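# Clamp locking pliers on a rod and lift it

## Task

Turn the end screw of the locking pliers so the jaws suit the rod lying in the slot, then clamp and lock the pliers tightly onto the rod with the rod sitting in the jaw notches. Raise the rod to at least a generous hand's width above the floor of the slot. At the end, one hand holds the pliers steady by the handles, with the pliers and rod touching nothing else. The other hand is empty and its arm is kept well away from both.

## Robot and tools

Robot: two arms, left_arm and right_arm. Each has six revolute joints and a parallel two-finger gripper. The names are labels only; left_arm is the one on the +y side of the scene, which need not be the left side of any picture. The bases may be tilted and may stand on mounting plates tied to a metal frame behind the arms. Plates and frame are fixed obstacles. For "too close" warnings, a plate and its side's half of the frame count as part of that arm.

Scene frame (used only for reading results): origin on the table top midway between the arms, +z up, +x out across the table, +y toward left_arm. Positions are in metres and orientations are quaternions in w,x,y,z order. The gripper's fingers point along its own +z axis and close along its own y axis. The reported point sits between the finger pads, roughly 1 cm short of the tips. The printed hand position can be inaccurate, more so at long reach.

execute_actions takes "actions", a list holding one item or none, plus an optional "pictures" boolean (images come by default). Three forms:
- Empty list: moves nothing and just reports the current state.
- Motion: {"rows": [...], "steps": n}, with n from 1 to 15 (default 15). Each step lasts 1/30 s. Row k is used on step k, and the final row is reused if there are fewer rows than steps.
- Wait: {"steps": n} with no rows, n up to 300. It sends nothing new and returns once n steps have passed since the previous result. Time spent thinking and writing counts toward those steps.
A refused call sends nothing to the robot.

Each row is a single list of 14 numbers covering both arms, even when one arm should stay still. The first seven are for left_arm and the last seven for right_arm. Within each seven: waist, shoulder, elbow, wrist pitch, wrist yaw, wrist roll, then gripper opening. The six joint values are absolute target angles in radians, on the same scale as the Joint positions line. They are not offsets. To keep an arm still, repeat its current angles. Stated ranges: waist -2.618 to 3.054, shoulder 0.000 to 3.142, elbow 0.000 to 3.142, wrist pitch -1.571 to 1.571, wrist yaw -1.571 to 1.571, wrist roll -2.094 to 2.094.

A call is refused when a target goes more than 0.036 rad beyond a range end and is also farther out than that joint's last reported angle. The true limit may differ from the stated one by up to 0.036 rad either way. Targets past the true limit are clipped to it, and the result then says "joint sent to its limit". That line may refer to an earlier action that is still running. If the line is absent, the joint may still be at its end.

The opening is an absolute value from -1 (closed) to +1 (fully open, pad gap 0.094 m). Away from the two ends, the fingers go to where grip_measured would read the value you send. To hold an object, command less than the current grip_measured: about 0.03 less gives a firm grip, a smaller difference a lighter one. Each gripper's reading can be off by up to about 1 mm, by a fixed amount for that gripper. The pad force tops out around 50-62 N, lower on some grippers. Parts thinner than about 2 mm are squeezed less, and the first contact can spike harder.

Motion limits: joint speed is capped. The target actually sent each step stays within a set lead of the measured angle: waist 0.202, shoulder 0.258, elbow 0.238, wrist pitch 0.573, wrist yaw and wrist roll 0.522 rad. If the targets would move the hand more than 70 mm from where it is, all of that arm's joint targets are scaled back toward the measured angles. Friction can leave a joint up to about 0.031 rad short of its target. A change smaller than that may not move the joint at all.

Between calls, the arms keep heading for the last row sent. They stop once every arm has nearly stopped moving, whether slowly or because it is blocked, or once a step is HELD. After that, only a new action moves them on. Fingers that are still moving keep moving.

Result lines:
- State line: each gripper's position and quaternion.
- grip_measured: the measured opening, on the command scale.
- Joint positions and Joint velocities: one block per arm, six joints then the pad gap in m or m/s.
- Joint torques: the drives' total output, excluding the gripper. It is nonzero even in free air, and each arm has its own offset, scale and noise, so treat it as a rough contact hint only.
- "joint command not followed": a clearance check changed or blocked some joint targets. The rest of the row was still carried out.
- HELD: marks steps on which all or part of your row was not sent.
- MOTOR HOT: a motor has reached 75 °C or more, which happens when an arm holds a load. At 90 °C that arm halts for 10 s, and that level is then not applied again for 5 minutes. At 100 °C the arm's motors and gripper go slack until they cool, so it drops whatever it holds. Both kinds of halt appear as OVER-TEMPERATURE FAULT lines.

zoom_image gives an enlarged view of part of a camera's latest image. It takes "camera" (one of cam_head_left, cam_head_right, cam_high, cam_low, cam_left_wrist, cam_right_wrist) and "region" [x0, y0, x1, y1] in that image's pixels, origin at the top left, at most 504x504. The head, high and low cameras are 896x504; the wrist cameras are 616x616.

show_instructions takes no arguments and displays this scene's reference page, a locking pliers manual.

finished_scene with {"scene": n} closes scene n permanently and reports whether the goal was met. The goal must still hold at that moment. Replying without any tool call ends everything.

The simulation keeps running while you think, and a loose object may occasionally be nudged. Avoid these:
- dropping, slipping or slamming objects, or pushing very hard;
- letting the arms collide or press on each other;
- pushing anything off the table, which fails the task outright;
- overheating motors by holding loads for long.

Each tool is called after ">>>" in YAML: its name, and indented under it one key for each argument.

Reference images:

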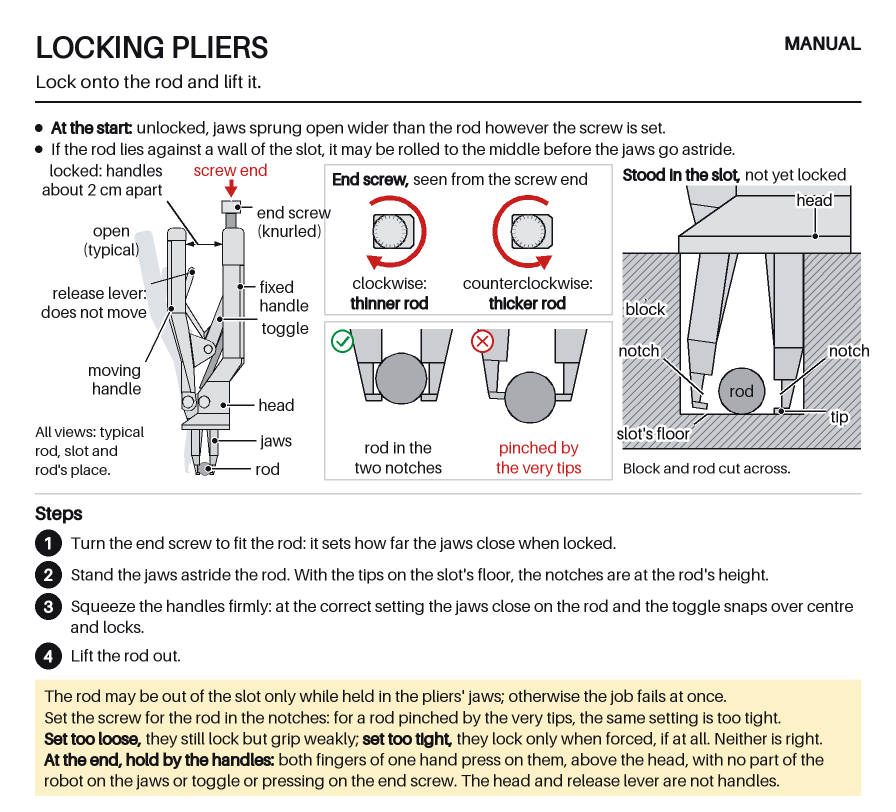

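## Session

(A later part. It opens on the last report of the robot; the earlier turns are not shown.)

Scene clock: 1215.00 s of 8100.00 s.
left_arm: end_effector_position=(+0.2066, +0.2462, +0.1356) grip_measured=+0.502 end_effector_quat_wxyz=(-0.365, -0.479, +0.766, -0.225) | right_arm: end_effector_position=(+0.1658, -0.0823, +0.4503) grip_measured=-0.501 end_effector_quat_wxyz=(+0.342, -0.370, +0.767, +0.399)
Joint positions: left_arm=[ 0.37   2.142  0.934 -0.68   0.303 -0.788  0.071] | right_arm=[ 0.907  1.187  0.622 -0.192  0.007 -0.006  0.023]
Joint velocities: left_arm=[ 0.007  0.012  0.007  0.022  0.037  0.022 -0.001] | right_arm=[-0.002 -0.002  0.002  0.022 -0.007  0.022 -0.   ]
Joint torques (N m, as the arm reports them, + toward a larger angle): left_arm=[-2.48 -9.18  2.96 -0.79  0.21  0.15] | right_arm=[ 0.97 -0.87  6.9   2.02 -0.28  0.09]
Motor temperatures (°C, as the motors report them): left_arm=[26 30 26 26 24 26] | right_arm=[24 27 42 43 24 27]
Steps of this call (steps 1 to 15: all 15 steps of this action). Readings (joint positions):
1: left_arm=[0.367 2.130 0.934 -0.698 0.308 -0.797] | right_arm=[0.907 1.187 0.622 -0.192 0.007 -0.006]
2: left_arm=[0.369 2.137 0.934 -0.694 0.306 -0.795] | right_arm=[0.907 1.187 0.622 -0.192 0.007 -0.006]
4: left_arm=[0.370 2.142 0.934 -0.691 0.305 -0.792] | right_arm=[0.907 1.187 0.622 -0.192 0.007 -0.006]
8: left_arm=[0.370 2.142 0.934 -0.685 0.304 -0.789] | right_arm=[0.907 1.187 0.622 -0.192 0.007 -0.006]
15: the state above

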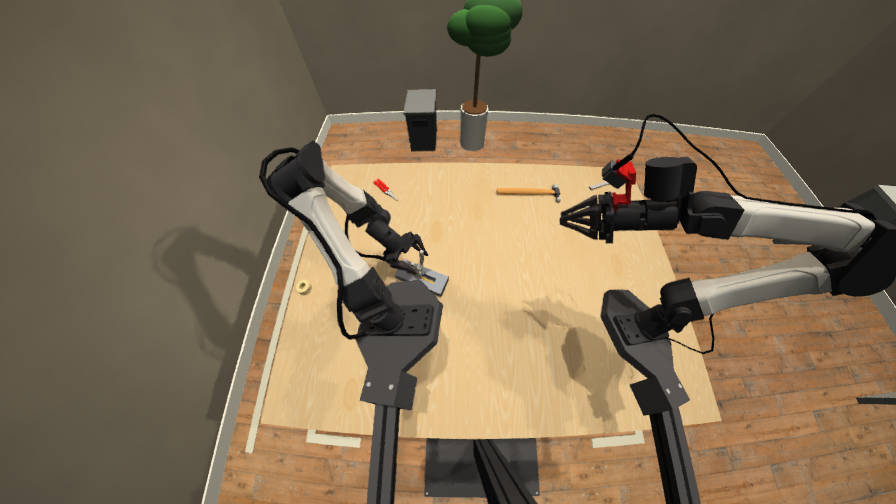

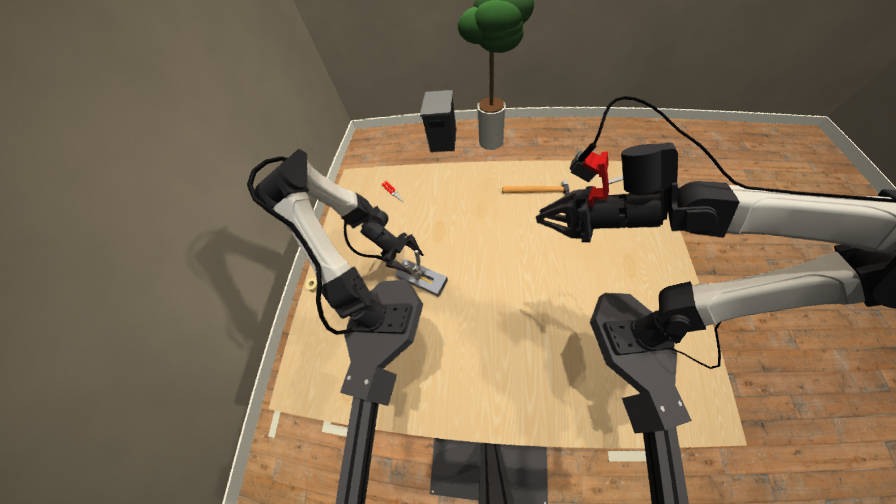

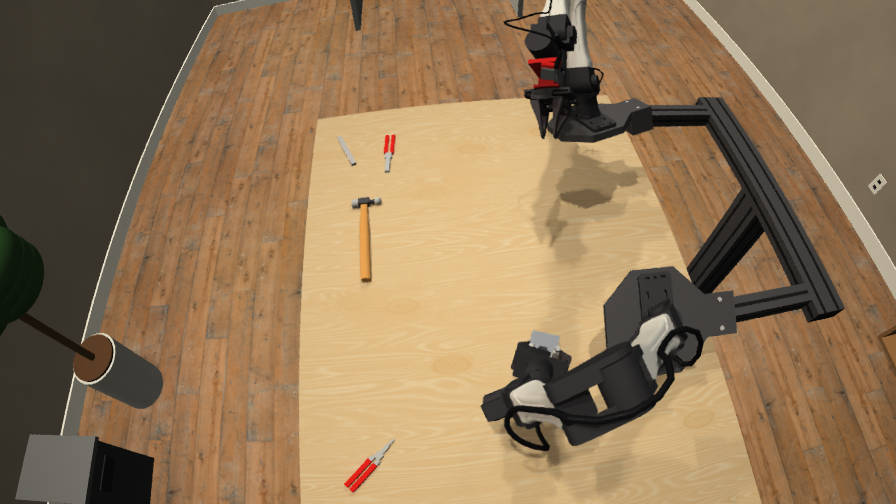

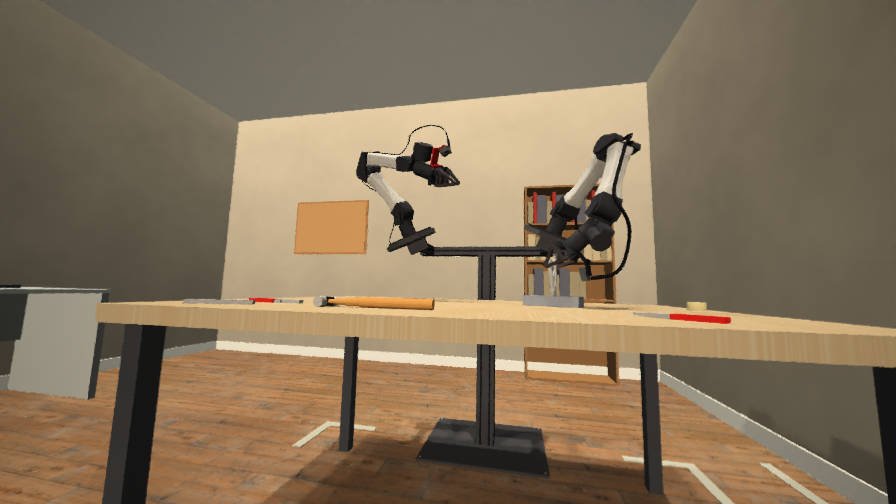

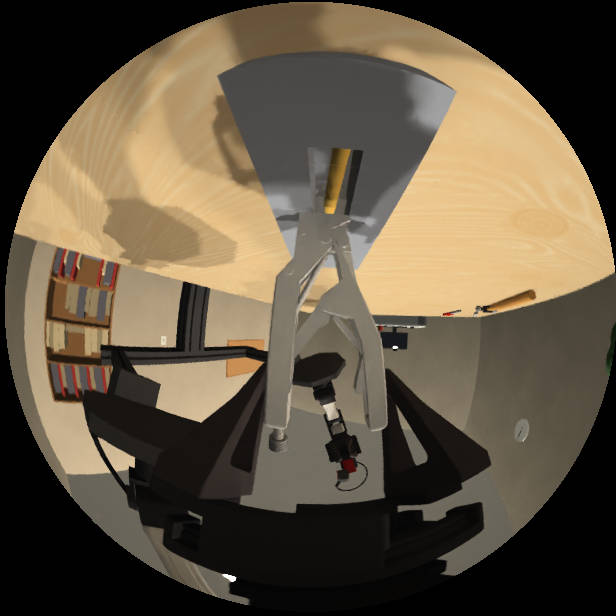

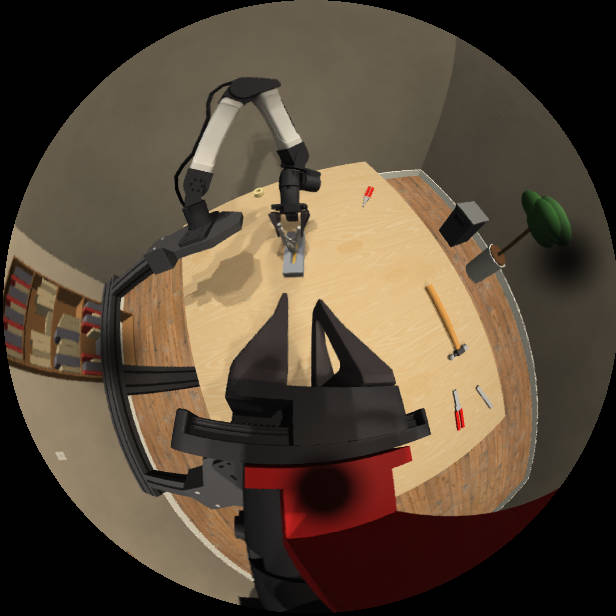

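>>> execute_actions:
  actions:
    - {"rows":[[0.382,2.155,0.945,-0.68,0.294,-0.781,0.45,0.9,1.2,0.6,-0.2,0,0,-0.5],[0.382,2.155,0.945,-0.69,0.294,-0.781,0.41,0.9,1.2,0.6,-0.2,0,0,-0.5],[0.382,2.155,0.945,-0.69,0.294,-0.781,0.38,0.9,1.2,0.6,-0.2,0,0,-0.5],[0.382,2.155,0.945,-0.69,0.294,-0.781,0.35,0.9,1.2,0.6,-0.2,0,0,-0.5],[0.382,2.155,0.945,-0.692,0.294,-0.781,0.33,0.9,1.2,0.6,-0.2,0,0,-0.5],[0.382,2.155,0.945,-0.694,0.293,-0.781,0.31,0.9,1.2,0.6,-0.2,0,0,-0.5],[0.382,2.155,0.945,-0.696,0.292,-0.781,0.29,0.9,1.2,0.6,-0.2,0,0,-0.5],[0.382,2.155,0.945,-0.698,0.29,-0.781,0.27,0.9,1.2,0.6,-0.2,0,0,-0.5],[0.382,2.155,0.945,-0.699,0.289,-0.781,0.25,0.9,1.2,0.6,-0.2,0,0,-0.5]],"steps":15}
  pictures: false

>>> execute_actions:
  actions:
    - {"rows":[[0.382,2.155,0.945,-0.701,0.287,-0.781,0.23,0.9,1.2,0.6,-0.2,0,0,-0.5],[0.382,2.155,0.945,-0.703,0.285,-0.781,0.215,0.9,1.2,0.6,-0.2,0,0,-0.5],[0.382,2.155,0.945,-0.703,0.285,-0.781,0.2,0.9,1.2,0.6,-0.2,0,0,-0.5]],"steps":8}
  pictures: false

>>> execute_actions:
  actions:
    - {"rows":[[0.382,2.155,0.945,-0.705,0.283,-0.781,0.185,0.9,1.2,0.6,-0.2,0,0,-0.5],[0.382,2.155,0.945,-0.706,0.282,-0.781,0.17,0.9,1.2,0.6,-0.2,0,0,-0.5]],"steps":8}

Scene clock: 1224.83 s of 8100.00 s.
left_arm: end_effector_position=(+0.2046, +0.2461, +0.1368) grip_measured=+0.265 end_effector_quat_wxyz=(-0.369, -0.476, +0.766, -0.225) | right_arm: end_effector_position=(+0.1658, -0.0823, +0.4503) grip_measured=-0.501 end_effector_quat_wxyz=(+0.342, -0.370, +0.767, +0.399)
Joint positions: left_arm=[ 0.37   2.142  0.934 -0.69   0.303 -0.781  0.059] | right_arm=[ 0.907  1.187  0.622 -0.192  0.007 -0.006  0.023]
Joint velocities: left_arm=[-0.002  0.002 -0.022 -0.022 -0.066 -0.081  0.001] | right_arm=[-0.012  0.007 -0.022 -0.007  0.037  0.051  0.   ]
Joint torques (N m, as the arm reports them, + toward a larger angle): left_arm=[-2.38 -9.15  2.25 -1.03  0.18  0.1 ] | right_arm=[ 1.21 -0.85  7.14  1.95 -0.29  0.1 ]
Motor temperatures (°C, as the motors report them): left_arm=[26 30 26 26 24 26] | right_arm=[24 27 42 43 24 27]
Steps of this call (steps 1 to 15: the robot went on to your last target; steps 16 to 280: nothing new was sent; steps 281 to 295: all 15 steps of this action). Readings (joint positions):
281: left_arm=[0.370 2.142 0.934 -0.680 0.303 -0.787] | right_arm=[0.907 1.187 0.622 -0.192 0.007 -0.006]
282: left_arm=[0.370 2.142 0.934 -0.681 0.302 -0.787] | right_arm=[0.907 1.187 0.622 -0.192 0.007 -0.006]
284: left_arm=[0.370 2.142 0.934 -0.682 0.301 -0.787] | right_arm=[0.907 1.187 0.622 -0.192 0.007 -0.006]
288: left_arm=[0.370 2.142 0.934 -0.689 0.303 -0.784] | right_arm=[0.907 1.187 0.622 -0.192 0.007 -0.006]
295: the state above

Scene clock: 1225.10 s of 8100.00 s.
left_arm: end_effector_position=(+0.2044, +0.2461, +0.1369) grip_measured=+0.227 end_effector_quat_wxyz=(-0.369, -0.475, +0.766, -0.225) | right_arm: end_effector_position=(+0.1658, -0.0823, +0.4503) grip_measured=-0.501 end_effector_quat_wxyz=(+0.342, -0.370, +0.767, +0.399)
Joint positions: left_arm=[ 0.37   2.142  0.934 -0.691  0.303 -0.78   0.058] | right_arm=[ 0.907  1.187  0.622 -0.192  0.007 -0.006  0.023]
Joint velocities: left_arm=[-0.007 -0.012 -0.007  0.066 -0.007 -0.037  0.   ] | right_arm=[-0.027 -0.017  0.007  0.037  0.022 -0.081 -0.001]
Joint torques (N m, as the arm reports them, + toward a larger angle): left_arm=[-2.37 -9.16  2.27 -1.07  0.14  0.08] | right_arm=[ 1.01 -0.94  7.03  1.98 -0.35  0.11]
Motor temperatures (°C, as the motors report them): left_arm=[26 30 26 26 24 26] | right_arm=[24 27 42 43 24 27]
Steps of this call (steps 1 to 8: all 8 steps of this action). Readings (joint positions):
1: left_arm=[0.370 2.142 0.934 -0.691 0.303 -0.781] | right_arm=[0.907 1.187 0.622 -0.192 0.007 -0.006]
2: left_arm=[0.370 2.142 0.934 -0.691 0.303 -0.781] | right_arm=[0.907 1.187 0.622 -0.192 0.007 -0.006]
4: left_arm=[0.370 2.142 0.934 -0.691 0.303 -0.780] | right_arm=[0.907 1.187 0.622 -0.192 0.007 -0.006]
8: the state above

Scene clock: 1225.37 s of 8100.00 s.
left_arm: end_effector_position=(+0.2044, +0.2461, +0.1370) grip_measured=+0.227 end_effector_quat_wxyz=(-0.369, -0.475, +0.766, -0.225) | right_arm: end_effector_position=(+0.1658, -0.0823, +0.4503) grip_measured=-0.501 end_effector_quat_wxyz=(+0.342, -0.370, +0.767, +0.399)
Joint positions: left_arm=[ 0.37   2.142  0.934 -0.691  0.303 -0.78   0.058] | right_arm=[ 0.907  1.187  0.622 -0.192  0.007 -0.006  0.023]
Joint velocities: left_arm=[-0.002 -0.007  0.002 -0.007  0.037 -0.007  0.   ] | right_arm=[-0.022  0.007 -0.002 -0.007 -0.037  0.095 -0.   ]
Joint torques (N m, as the arm reports them, + toward a larger angle): left_arm=[-2.36 -9.15  2.26 -1.1   0.11  0.08] | right_arm=[ 1.12 -0.84  6.9   2.03 -0.3   0.1 ]
Motor temperatures (°C, as the motors report them): left_arm=[26 30 26 26 24 26] | right_arm=[24 27 42 43 24 27]
Steps of this call (steps 1 to 8: all 8 steps of this action). Readings (joint positions):
1: left_arm=[0.370 2.142 0.934 -0.691 0.303 -0.780] | right_arm=[0.907 1.187 0.622 -0.192 0.007 -0.006]
2: left_arm=[0.370 2.142 0.934 -0.691 0.303 -0.780] | right_arm=[0.907 1.187 0.622 -0.192 0.007 -0.006]
4: left_arm=[0.370 2.142 0.934 -0.691 0.303 -0.780] | right_arm=[0.907 1.187 0.622 -0.192 0.007 -0.006]
8: the state above

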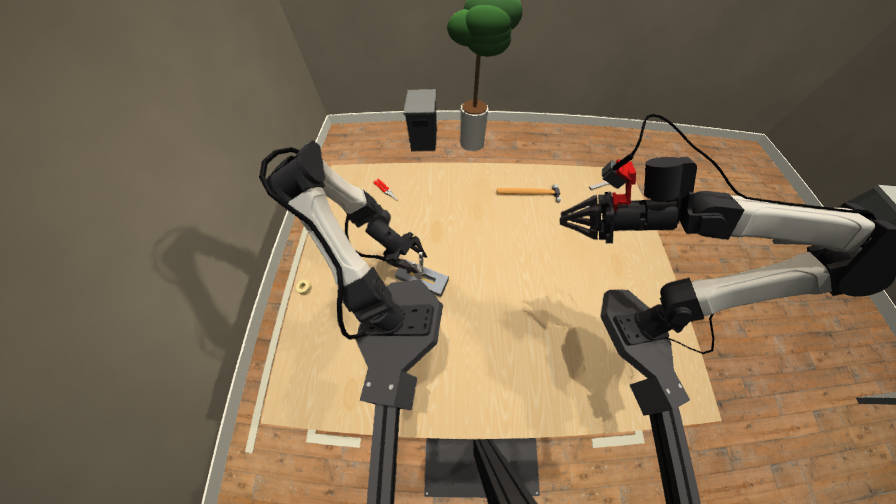

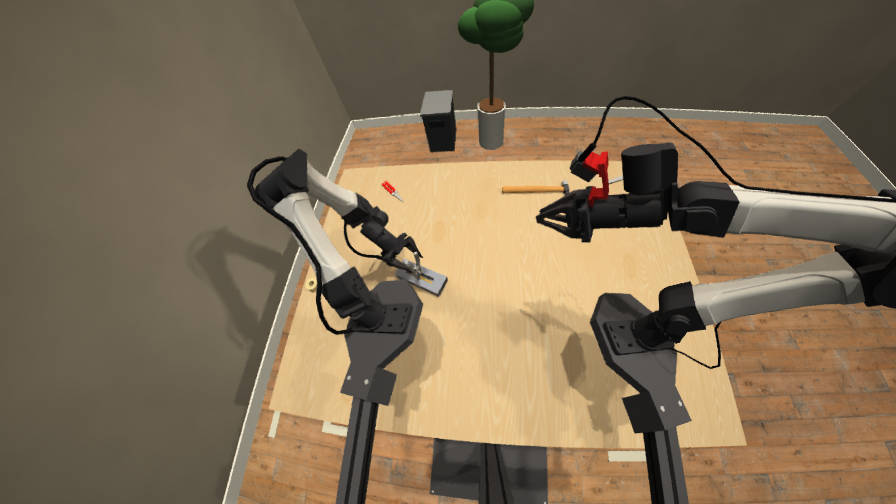

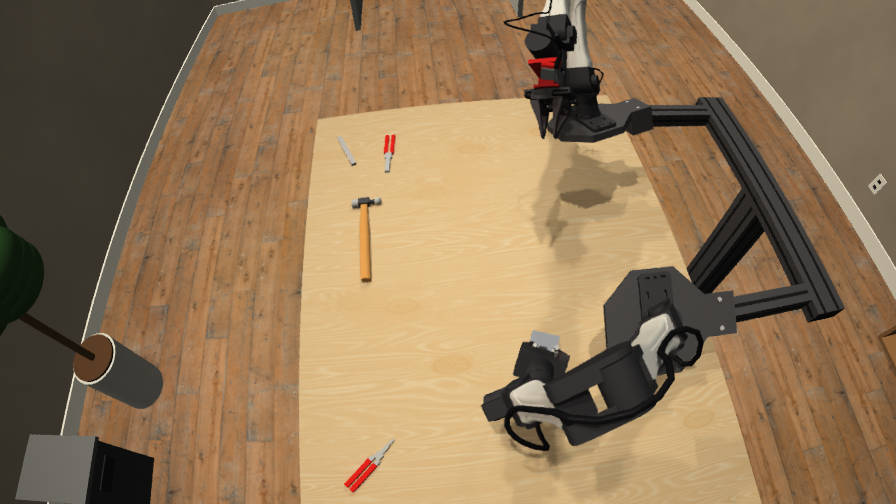

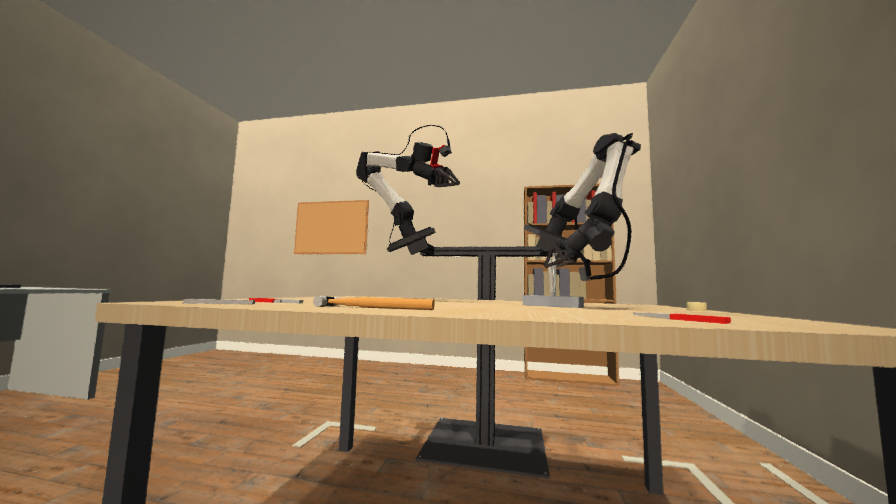

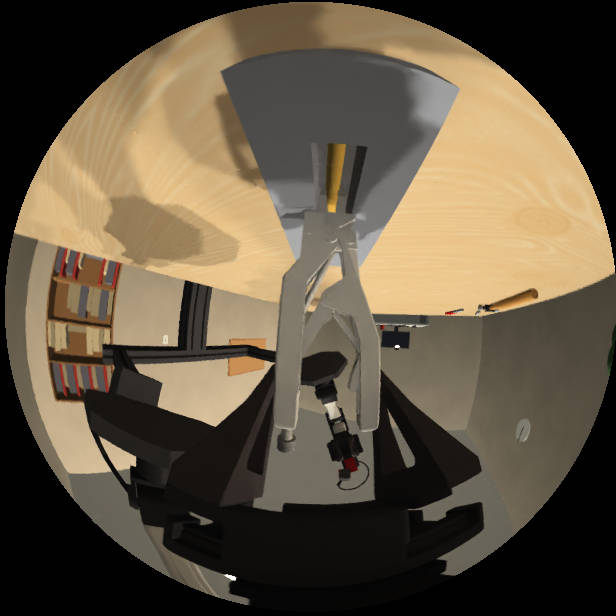

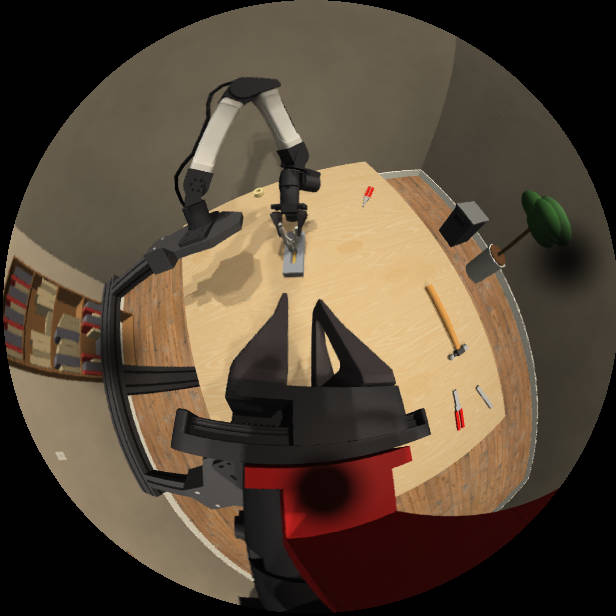

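>>> execute_actions:
  actions:
    - {"rows":[[0.382,2.155,0.945,-0.69,0.3,-0.781,0.25,0.9,1.2,0.6,-0.2,0,0,-0.5],[0.382,2.155,0.945,-0.69,0.3,-0.781,0.29,0.9,1.2,0.6,-0.2,0,0,-0.5],[0.382,2.155,0.945,-0.69,0.3,-0.781,0.33,0.9,1.2,0.6,-0.2,0,0,-0.5],[0.382,2.155,0.945,-0.69,0.3,-0.781,0.37,0.9,1.2,0.6,-0.2,0,0,-0.5],[0.382,2.155,0.945,-0.69,0.3,-0.781,0.37,0.9,1.2,0.6,-0.2,0,0,-0.5],[0.382,2.155,0.945,-0.69,0.3,-0.781,0.37,0.9,1.2,0.6,-0.2,0,0,-0.5],[0.382,2.155,0.945,-0.69,0.3,-0.781,0.35,0.9,1.2,0.6,-0.2,0,0,-0.5]],"steps":13}
  pictures: false

>>> execute_actions:
  actions:
    - {"rows":[[0.382,2.155,0.945,-0.69,0.3,-0.781,0.32,0.9,1.2,0.6,-0.2,0,0,-0.5]],"steps":7}
  pictures: false

>>> execute_actions:
  actions:
    - {"rows":[[0.382,2.155,0.945,-0.69,0.3,-0.781,0.29,0.9,1.2,0.6,-0.2,0,0,-0.5]],"steps":7}
  pictures: false

>>> execute_actions:
  actions:
    - {"rows":[[0.382,2.155,0.945,-0.69,0.3,-0.781,0.23,0.9,1.2,0.6,-0.2,0,0,-0.5]],"steps":8}
  pictures: false

Scene clock: 1238.33 s of 8100.00 s.
left_arm: end_effector_position=(+0.2047, +0.2467, +0.1361) grip_measured=+0.355 end_effector_quat_wxyz=(-0.367, -0.475, +0.768, -0.223) | right_arm: end_effector_position=(+0.1658, -0.0823, +0.4503) grip_measured=-0.501 end_effector_quat_wxyz=(+0.342, -0.370, +0.767, +0.399)
Joint positions: left_arm=[ 0.37   2.142  0.934 -0.688  0.298 -0.779  0.064] | right_arm=[ 0.907  1.187  0.622 -0.192  0.007 -0.006  0.023]
Joint velocities: left_arm=[-0.002 -0.002 -0.002 -0.007 -0.022 -0.051 -0.002] | right_arm=[ 0.017 -0.002 -0.007 -0.066  0.037 -0.022  0.   ]
Joint torques (N m, as the arm reports them, + toward a larger angle): left_arm=[-2.28 -9.13  2.25 -0.96  0.33  0.09] | right_arm=[ 1.11 -0.95  7.06  1.96 -0.32  0.11]
Motor temperatures (°C, as the motors report them): left_arm=[26 31 25 26 24 26] | right_arm=[24 27 42 43 24 27]
Steps of this call (steps 1 to 15: the robot went on to your last target; steps 16 to 376: nothing new was sent; steps 377 to 389: all 13 steps of this action). Readings (joint positions):
377: left_arm=[0.370 2.142 0.934 -0.691 0.303 -0.779] | right_arm=[0.907 1.187 0.622 -0.192 0.007 -0.006]
378: left_arm=[0.370 2.142 0.934 -0.691 0.303 -0.779] | right_arm=[0.907 1.187 0.622 -0.192 0.007 -0.006]
380: left_arm=[0.370 2.142 0.934 -0.691 0.302 -0.779] | right_arm=[0.907 1.187 0.622 -0.192 0.007 -0.006]
384: left_arm=[0.370 2.142 0.934 -0.688 0.298 -0.779] | right_arm=[0.907 1.187 0.622 -0.192 0.007 -0.006]
389: the state above

Scene clock: 1238.57 s of 8100.00 s.
left_arm: end_effector_position=(+0.2044, +0.2463, +0.1367) grip_measured=+0.325 end_effector_quat_wxyz=(-0.368, -0.475, +0.767, -0.224) | right_arm: end_effector_position=(+0.1658, -0.0823, +0.4503) grip_measured=-0.501 end_effector_quat_wxyz=(+0.342, -0.370, +0.767, +0.399)
Joint positions: left_arm=[ 0.37   2.142  0.934 -0.69   0.301 -0.779  0.062] | right_arm=[ 0.907  1.187  0.622 -0.192  0.007 -0.006  0.023]
Joint velocities: left_arm=[-0.017  0.012 -0.007  0.007 -0.037  0.066  0.001] | right_arm=[-0.007 -0.012  0.002 -0.081 -0.007  0.066 -0.   ]
Joint torques (N m, as the arm reports them, + toward a larger angle): left_arm=[-2.35 -9.14  2.23 -0.93  0.31  0.08] | right_arm=[ 0.9  -0.76  7.07  1.95 -0.3   0.1 ]
Motor temperatures (°C, as the motors report them): left_arm=[26 31 25 26 24 26] | right_arm=[24 27 42 43 24 27]
Steps of this call (steps 1 to 7: all 7 steps of this action). Readings (joint positions):
1: left_arm=[0.370 2.142 0.934 -0.689 0.299 -0.779] | right_arm=[0.907 1.187 0.622 -0.192 0.007 -0.006]
2: left_arm=[0.370 2.142 0.934 -0.690 0.300 -0.779] | right_arm=[0.907 1.187 0.622 -0.192 0.007 -0.006]
4: left_arm=[0.370 2.142 0.934 -0.690 0.301 -0.779] | right_arm=[0.907 1.187 0.622 -0.192 0.007 -0.006]
7: the state above

Scene clock: 1238.80 s of 8100.00 s.
left_arm: end_effector_position=(+0.2044, +0.2463, +0.1367) grip_measured=+0.299 end_effector_quat_wxyz=(-0.369, -0.475, +0.767, -0.224) | right_arm: end_effector_position=(+0.1658, -0.0823, +0.4503) grip_measured=-0.501 end_effector_quat_wxyz=(+0.342, -0.370, +0.767, +0.399)
Joint positions: left_arm=[ 0.37   2.142  0.934 -0.691  0.301 -0.779  0.061] | right_arm=[ 0.907  1.187  0.622 -0.192  0.007 -0.006  0.023]
Joint velocities: left_arm=[ 0.022 -0.002 -0.002 -0.007 -0.037  0.037 -0.   ] | right_arm=[ 0.002  0.002 -0.002 -0.007  0.007  0.007  0.001]
Joint torques (N m, as the arm reports them, + toward a larger angle): left_arm=[-2.36 -9.12  2.25 -0.93  0.31  0.08] | right_arm=[ 1.14 -0.81  6.72  2.01 -0.28  0.12]
Motor temperatures (°C, as the motors report them): left_arm=[26 31 25 26 24 26] | right_arm=[24 27 42 43 24 27]
Steps of this call (steps 1 to 7: all 7 steps of this action). Readings (joint positions):
1: left_arm=[0.370 2.142 0.934 -0.690 0.301 -0.779] | right_arm=[0.907 1.187 0.622 -0.192 0.007 -0.006]
2: left_arm=[0.370 2.142 0.934 -0.691 0.301 -0.779] | right_arm=[0.907 1.187 0.622 -0.192 0.007 -0.006]
4: left_arm=[0.370 2.142 0.934 -0.691 0.301 -0.779] | right_arm=[0.907 1.187 0.622 -0.192 0.007 -0.006]
7: the state above

Scene clock: 1239.07 s of 8100.00 s.
left_arm: end_effector_position=(+0.2045, +0.2462, +0.1368) grip_measured=+0.247 end_effector_quat_wxyz=(-0.369, -0.475, +0.767, -0.225) | right_arm: end_effector_position=(+0.1658, -0.0823, +0.4503) grip_measured=-0.501 end_effector_quat_wxyz=(+0.342, -0.370, +0.767, +0.399)
Joint positions: left_arm=[ 0.37   2.142  0.934 -0.691  0.302 -0.779  0.059] | right_arm=[ 0.907  1.187  0.622 -0.192  0.007 -0.006  0.023]
Joint velocities: left_arm=[ 0.012 -0.002 -0.002 -0.037  0.007 -0.066 -0.001] | right_arm=[ 0.012 -0.017  0.012 -0.022 -0.037 -0.022  0.001]
Joint torques (N m, as the arm reports them, + toward a larger angle): left_arm=[-2.37 -9.17  2.25 -0.93  0.3   0.08] | right_arm=[ 1.19 -0.7   7.05  2.01 -0.32  0.09]
Motor temperatures (°C, as the motors report them): left_arm=[26 31 25 26 24 26] | right_arm=[24 27 42 43 24 27]
Steps of this call (steps 1 to 8: all 8 steps of this action). Readings (joint positions):
1: left_arm=[0.370 2.142 0.934 -0.691 0.301 -0.779] | right_arm=[0.907 1.187 0.622 -0.192 0.007 -0.006]
2: left_arm=[0.370 2.142 0.934 -0.691 0.302 -0.779] | right_arm=[0.907 1.187 0.622 -0.192 0.007 -0.006]
4: left_arm=[0.370 2.142 0.934 -0.691 0.302 -0.779] | right_arm=[0.907 1.187 0.622 -0.192 0.007 -0.006]
8: the state above

>>> execute_actions:
  actions:
    - {"rows":[[0.37,2.142,0.934,-0.68,0.305,-0.781,0.3,0.9,1.2,0.6,-0.2,0,0,-0.5],[0.37,2.142,0.934,-0.675,0.31,-0.781,0.4,0.9,1.2,0.6,-0.2,0,0,-0.5],[0.37,2.142,0.934,-0.675,0.31,-0.781,0.55,0.9,1.2,0.6,-0.2,0,0,-0.5],[0.37,2.142,0.934,-0.675,0.31,-0.781,0.75,0.9,1.2,0.6,-0.2,0,0,-0.5],[0.36,2.13,0.934,-0.69,0.315,-0.79,1,0.9,1.2,0.6,-0.2,0,0,-0.5],[0.353,2.11,0.93,-0.71,0.318,-0.8,1,0.9,1.2,0.6,-0.2,0,0,-0.5],[0.347,2.09,0.925,-0.73,0.32,-0.805,1,0.9,1.2,0.6,-0.2,0,0,-0.5],[0.341,2.07,0.92,-0.75,0.323,-0.81,1,0.9,1.2,0.6,-0.2,0,0,-0.5],[0.335,2.05,0.915,-0.77,0.326,-0.816,1,0.9,1.2,0.6,-0.2,0,0,-0.5],[0.329,2.03,0.91,-0.79,0.329,-0.822,1,0.9,1.2,0.6,-0.2,0,0,-0.5],[0.323,2.01,0.905,-0.805,0.332,-0.828,1,0.9,1.2,0.6,-0.2,0,0,-0.5],[0.317,1.99,0.9,-0.82,0.335,-0.834,1,0.9,1.2,0.6,-0.2,0,0,-0.5],[0.311,1.97,0.895,-0.835,0.338,-0.84,1,0.9,1.2,0.6,-0.2,0,0,-0.5],[0.305,1.95,0.89,-0.85,0.34,-0.846,1,0.9,1.2,0.6,-0.2,0,0,-0.5],[0.299,1.93,0.888,-0.865,0.34,-0.852,1,0.9,1.2,0.6,-0.2,0,0,-0.5]],"steps":15}
  pictures: false

>>> execute_actions:
  actions:
    - {"rows":[[0.293,1.91,0.886,-0.88,0.34,-0.86,1,0.9,1.2,0.6,-0.2,0,0,-0.5],[0.287,1.89,0.884,-0.89,0.34,-0.86,1,0.9,1.2,0.6,-0.2,0,0,-0.5],[0.281,1.87,0.882,-0.9,0.34,-0.86,1,0.9,1.2,0.6,-0.2,0,0,-0.5],[0.275,1.85,0.88,-0.91,0.33,-0.86,1,0.9,1.2,0.6,-0.2,0,0,-0.5],[0.27,1.83,0.878,-0.91,0.31,-0.86,1,0.9,1.2,0.6,-0.2,0,0,-0.5],[0.26,1.81,0.87,-0.91,0.29,-0.86,1,0.9,1.2,0.6,-0.2,0,0,-0.5],[0.245,1.79,0.86,-0.9,0.26,-0.86,0.7,0.9,1.2,0.6,-0.2,0,0,-0.5],[0.225,1.77,0.845,-0.885,0.23,-0.86,0.4,0.9,1.2,0.6,-0.2,0,0,-0.5],[0.2,1.75,0.83,-0.87,0.2,-0.86,0.1,0.9,1.2,0.6,-0.2,0,0,-0.5],[0.175,1.735,0.813,-0.853,0.165,-0.86,-0.2,0.9,1.2,0.6,-0.2,0,0,-0.5],[0.15,1.72,0.796,-0.836,0.13,-0.8,-0.5,0.9,1.2,0.6,-0.2,0,0,-0.5],[0.125,1.707,0.779,-0.82,0.1,-0.7,-0.6,0.9,1.2,0.6,-0.2,0,0,-0.5],[0.1,1.694,0.762,-0.803,0.065,-0.6,-0.6,0.9,1.2,0.6,-0.2,0,0,-0.5],[0.075,1.681,0.745,-0.786,0.03,-0.5,-0.6,0.9,1.2,0.6,-0.2,0,0,-0.5],[0.05,1.668,0.728,-0.77,0,-0.4,-0.6,0.9,1.2,0.6,-0.2,0,0,-0.5]],"steps":15}
  pictures: false

>>> execute_actions:
  actions:
    - {"rows":[[0.025,1.655,0.71,-0.75,-0.035,-0.3,-0.6,0.9,1.2,0.6,-0.2,0,0,-0.5],[0,1.642,0.692,-0.73,-0.07,-0.2,-0.6,0.9,1.2,0.6,-0.2,0,0,-0.5],[-0.025,1.63,0.674,-0.71,-0.1,-0.1,-0.6,0.9,1.2,0.6,-0.2,0,0,-0.5],[-0.05,1.618,0.656,-0.69,-0.135,0,-0.6,0.9,1.2,0.6,-0.2,0,0,-0.5],[-0.075,1.606,0.638,-0.67,-0.17,0.1,-0.6,0.9,1.2,0.6,-0.2,0,0,-0.5],[-0.1,1.594,0.62,-0.65,-0.2,0.2,-0.6,0.9,1.2,0.6,-0.2,0,0,-0.5],[-0.125,1.582,0.602,-0.63,-0.235,0.3,-0.6,0.9,1.2,0.6,-0.2,0,0,-0.5],[-0.15,1.57,0.584,-0.61,-0.27,0.4,-0.6,0.9,1.2,0.6,-0.2,0,0,-0.5],[-0.175,1.558,0.566,-0.59,-0.3,0.5,-0.6,0.9,1.2,0.6,-0.2,0,0,-0.5],[-0.2,1.546,0.548,-0.57,-0.335,0.6,-0.6,0.9,1.2,0.6,-0.2,0,0,-0.5],[-0.225,1.534,0.53,-0.55,-0.37,0.7,-0.6,0.9,1.2,0.6,-0.2,0,0,-0.5],[-0.25,1.522,0.512,-0.53,-0.4,0.8,-0.6,0.9,1.2,0.6,-0.2,0,0,-0.5],[-0.27,1.514,0.494,-0.515,-0.43,0.9,-0.6,0.9,1.2,0.6,-0.2,0,0,-0.5],[-0.285,1.508,0.476,-0.508,-0.45,1.0,-0.6,0.9,1.2,0.6,-0.2,0,0,-0.5],[-0.293,1.508,0.46,-0.508,-0.45,1.76,-0.6,0.9,1.2,0.6,-0.2,0,0,-0.5]],"steps":15}
  pictures: false

>>> execute_actions:
  actions:
    - {"steps":25}

Scene clock: 1275.73 s of 8100.00 s.
left_arm: end_effector_position=(+0.2172, +0.2497, +0.1802) grip_measured=+1.000 end_effector_quat_wxyz=(-0.350, -0.476, +0.772, -0.235) | right_arm: end_effector_position=(+0.1658, -0.0823, +0.4503) grip_measured=-0.501 end_effector_quat_wxyz=(+0.342, -0.370, +0.767, +0.399)
Joint positions: left_arm=[ 0.319  1.971  0.917 -0.789  0.324 -0.823  0.094] | right_arm=[ 0.907  1.187  0.622 -0.192  0.007 -0.006  0.023]
Joint velocities: left_arm=[-0.183 -0.569 -0.144 -0.462  0.095 -0.154  0.   ] | right_arm=[ 0.002  0.007  0.007 -0.007  0.037  0.022  0.001]
Joint torques (N m, as the arm reports them, + toward a larger angle): left_arm=[ -3.95 -10.74   0.6   -0.92   0.42   0.03] | right_arm=[ 1.2  -1.07  7.04  1.98 -0.31  0.11]
Motor temperatures (°C, as the motors report them): left_arm=[26 31 25 26 24 26] | right_arm=[24 27 42 43 24 27]
Steps of this call (steps 1 to 15: the robot went on to your last target; steps 16 to 1085: nothing new was sent; steps 1086 to 1100: all 15 steps of this action). Readings (joint positions):
1086: left_arm=[0.370 2.142 0.934 -0.691 0.302 -0.779] | right_arm=[0.907 1.187 0.622 -0.192 0.007 -0.006]
1087: left_arm=[0.370 2.142 0.934 -0.690 0.302 -0.779] | right_arm=[0.907 1.187 0.622 -0.192 0.007 -0.006]
1089: left_arm=[0.370 2.142 0.934 -0.687 0.302 -0.779] | right_arm=[0.907 1.187 0.622 -0.192 0.007 -0.006]
1093: left_arm=[0.364 2.121 0.934 -0.702 0.306 -0.789] | right_arm=[0.907 1.187 0.622 -0.192 0.007 -0.006]
1100: the state above

Scene clock: 1276.23 s of 8100.00 s.
left_arm: end_effector_position=(+0.1912, +0.2447, +0.2222) grip_measured=-0.596 end_effector_quat_wxyz=(-0.259, -0.316, +0.892, -0.192) | right_arm: end_effector_position=(+0.1658, -0.0823, +0.4503) grip_measured=-0.501 end_effector_quat_wxyz=(+0.342, -0.370, +0.767, +0.399)
Joint positions: left_arm=[ 0.1    1.698  0.778 -0.832  0.132 -0.673  0.019] | right_arm=[ 0.907  1.187  0.622 -0.192  0.007 -0.006  0.023]
Joint velocities: left_arm=[-0.75  -0.349 -0.53   0.344 -0.842  1.81  -0.002] | right_arm=[-0.002 -0.017  0.012  0.007 -0.037  0.037 -0.001]
Joint torques (N m, as the arm reports them, + toward a larger angle): left_arm=[-3.33 -9.1   2.4  -0.3   0.27  0.12] | right_arm=[ 1.12 -0.84  6.94  1.97 -0.33  0.09]
Motor temperatures (°C, as the motors report them): left_arm=[26 31 25 26 24 26] | right_arm=[24 27 42 43 24 27]
Steps of this call (steps 1 to 15: all 15 steps of this action). Readings (joint positions):
1: left_arm=[0.313 1.951 0.913 -0.804 0.326 -0.829] | right_arm=[0.907 1.187 0.622 -0.192 0.007 -0.006]
2: left_arm=[0.307 1.932 0.909 -0.819 0.327 -0.834] | right_arm=[0.907 1.187 0.622 -0.192 0.007 -0.006]
4: left_arm=[0.295 1.894 0.903 -0.847 0.329 -0.841] | right_arm=[0.907 1.187 0.622 -0.192 0.007 -0.006]
8: left_arm=[0.265 1.813 0.885 -0.873 0.300 -0.849] | right_arm=[0.907 1.187 0.622 -0.192 0.007 -0.006]
15: the state above

Scene clock: 1276.73 s of 8100.00 s.
left_arm: end_effector_position=(+0.1765, +0.2497, +0.2101) grip_measured=-0.598 end_effector_quat_wxyz=(-0.013, +0.492, +0.869, -0.059) | right_arm: end_effector_position=(+0.1658, -0.0823, +0.4503) grip_measured=-0.501 end_effector_quat_wxyz=(+0.342, -0.370, +0.767, +0.399)
Joint positions: left_arm=[-0.263  1.525  0.511 -0.571 -0.339  0.676  0.019] | right_arm=[ 0.907  1.187  0.622 -0.192  0.007 -0.006  0.023]
Joint velocities: left_arm=[-0.466 -0.198 -0.476  0.418 -0.593  2.791 -0.001] | right_arm=[-0.002  0.002 -0.002  0.037  0.007 -0.007  0.001]
Joint torques (N m, as the arm reports them, + toward a larger angle): left_arm=[-2.65 -5.99  2.89  0.28  0.02  0.13] | right_arm=[ 1.17 -0.85  6.97  1.98 -0.32  0.06]
Motor temperatures (°C, as the motors report them): left_arm=[26 31 25 26 24 26] | right_arm=[24 27 42 43 24 27]
Steps of this call (steps 1 to 15: all 15 steps of this action). Readings (joint positions):
1: left_arm=[0.075 1.687 0.760 -0.820 0.102 -0.605] | right_arm=[0.907 1.187 0.622 -0.192 0.007 -0.006]
2: left_arm=[0.050 1.675 0.741 -0.806 0.072 -0.530] | right_arm=[0.907 1.187 0.622 -0.192 0.007 -0.006]
4: left_arm=[0.000 1.651 0.705 -0.775 0.009 -0.366] | right_arm=[0.907 1.187 0.622 -0.192 0.007 -0.006]
8: left_arm=[-0.099 1.602 0.634 -0.702 -0.120 -0.004] | right_arm=[0.907 1.187 0.622 -0.192 0.007 -0.006]
15: the state above

Scene clock: 1277.57 s of 8100.00 s.
left_arm: end_effector_position=(+0.1800, +0.2608, +0.2059) grip_measured=-0.598 end_effector_quat_wxyz=(-0.003, +0.870, +0.492, -0.010) | right_arm: end_effector_position=(+0.1658, -0.0823, +0.4503) grip_measured=-0.501 end_effector_quat_wxyz=(+0.342, -0.370, +0.767, +0.399)
Joint positions: left_arm=[-0.283  1.52   0.477 -0.521 -0.439  1.747  0.019] | right_arm=[ 0.907  1.187  0.622 -0.192  0.007 -0.006  0.023]
Joint velocities: left_arm=[-0.012 -0.017 -0.007 -0.066 -0.022  0.11   0.   ] | right_arm=[ 0.017 -0.002  0.007 -0.022  0.066  0.007 -0.   ]
Joint torques (N m, as the arm reports them, + toward a larger angle): left_arm=[-3.11 -6.32  3.27  0.43  0.    0.18] | right_arm=[ 1.22 -0.8   7.    1.94 -0.31  0.1 ]
Motor temperatures (°C, as the motors report them): left_arm=[26 31 25 26 24 26] | right_arm=[24 27 42 43 24 27]
Steps of this call (steps 1 to 25: the robot went on to your last target). Readings (joint positions):
1: left_arm=[-0.275 1.521 0.497 -0.561 -0.358 0.774] | right_arm=[0.907 1.187 0.622 -0.192 0.007 -0.006]
2: left_arm=[-0.281 1.520 0.487 -0.554 -0.374 0.873] | right_arm=[0.907 1.187 0.622 -0.192 0.007 -0.006]
4: left_arm=[-0.283 1.520 0.477 -0.547 -0.397 1.070] | right_arm=[0.907 1.187 0.622 -0.192 0.007 -0.006]
8: left_arm=[-0.283 1.520 0.477 -0.532 -0.422 1.441] | right_arm=[0.907 1.187 0.622 -0.192 0.007 -0.006]
25: the state above

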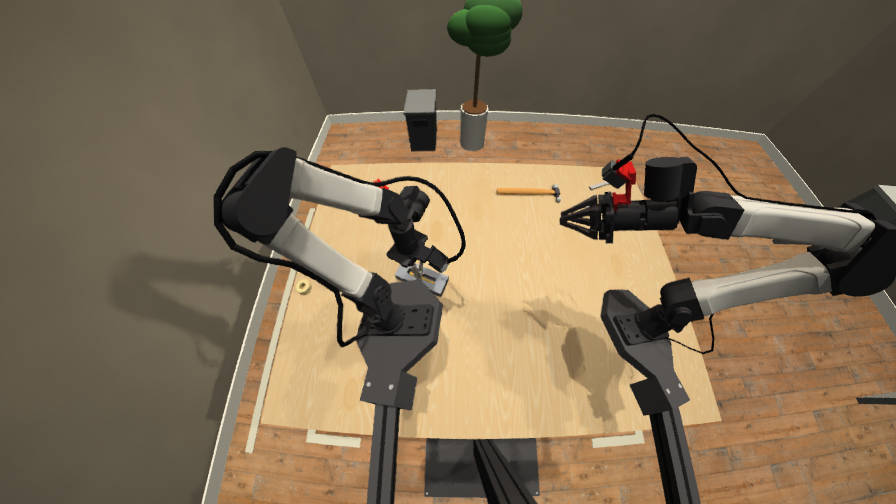

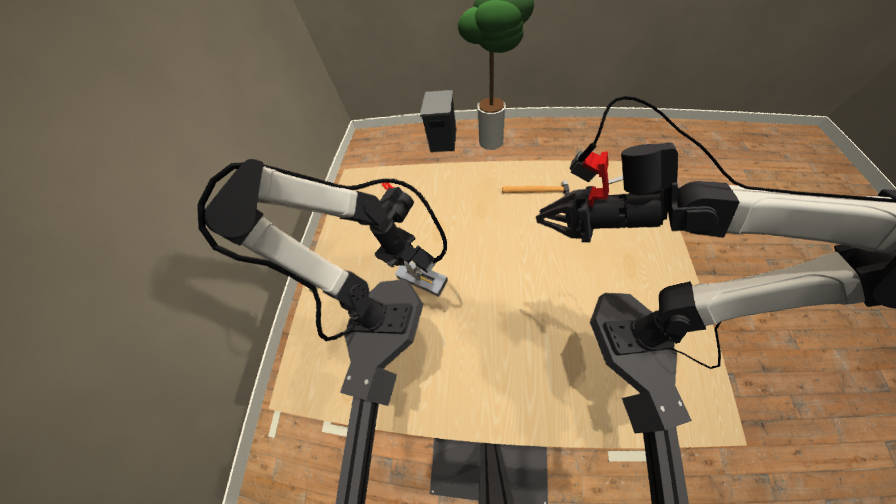

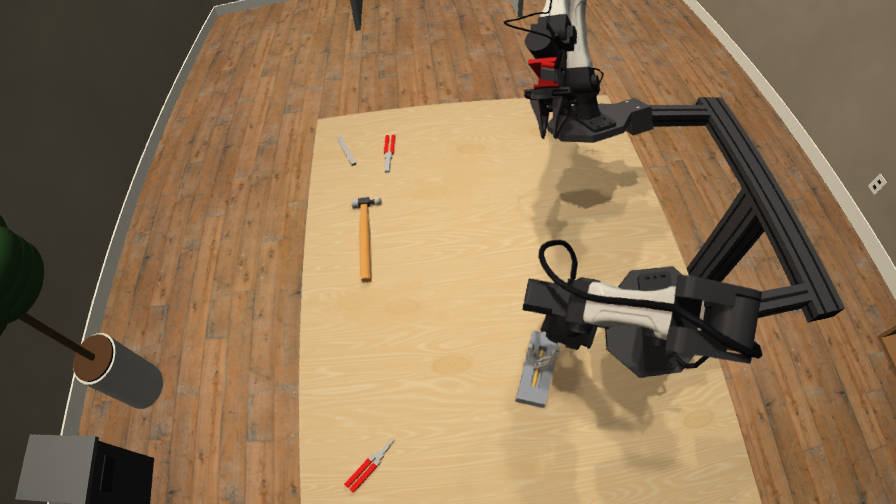

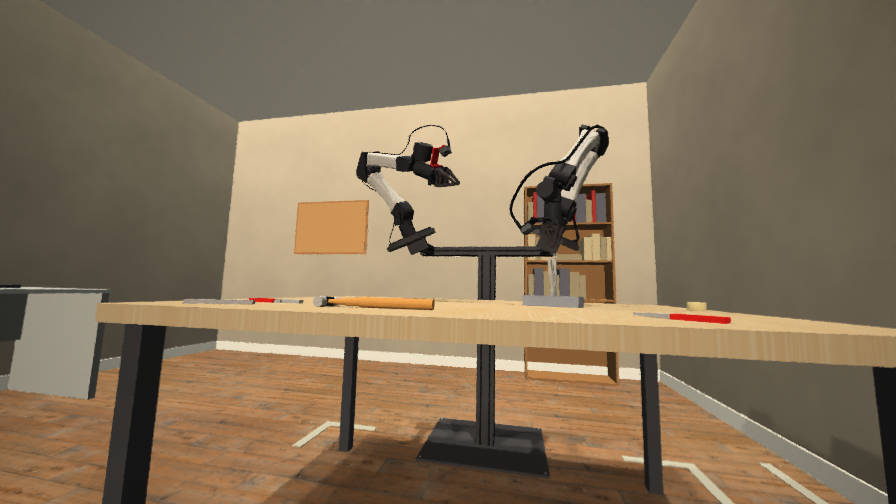

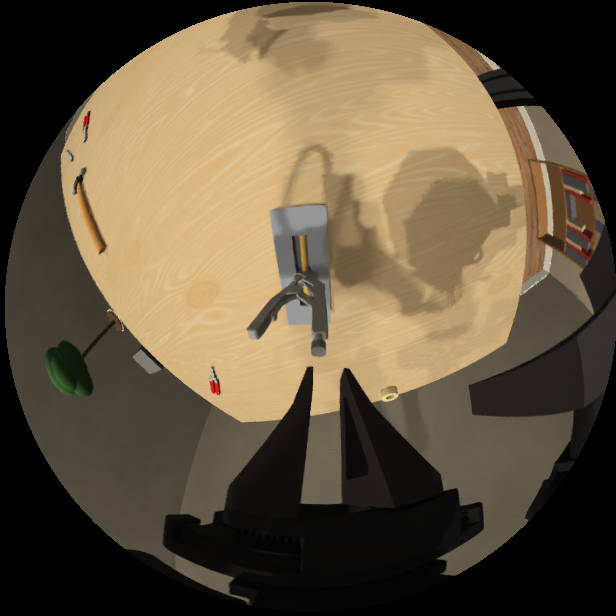

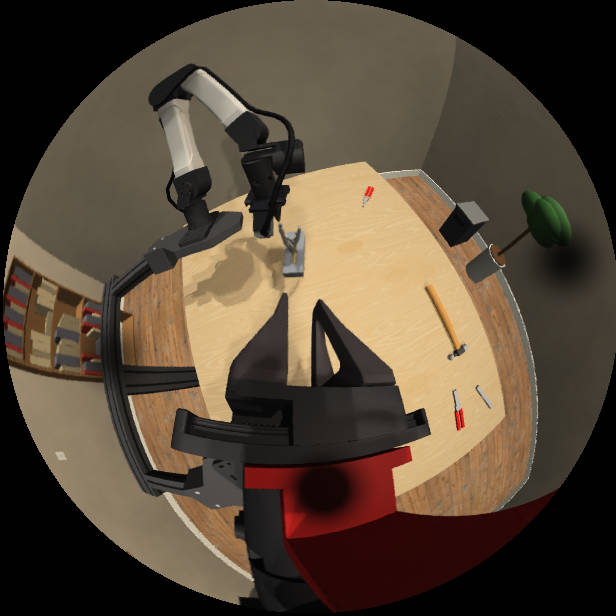

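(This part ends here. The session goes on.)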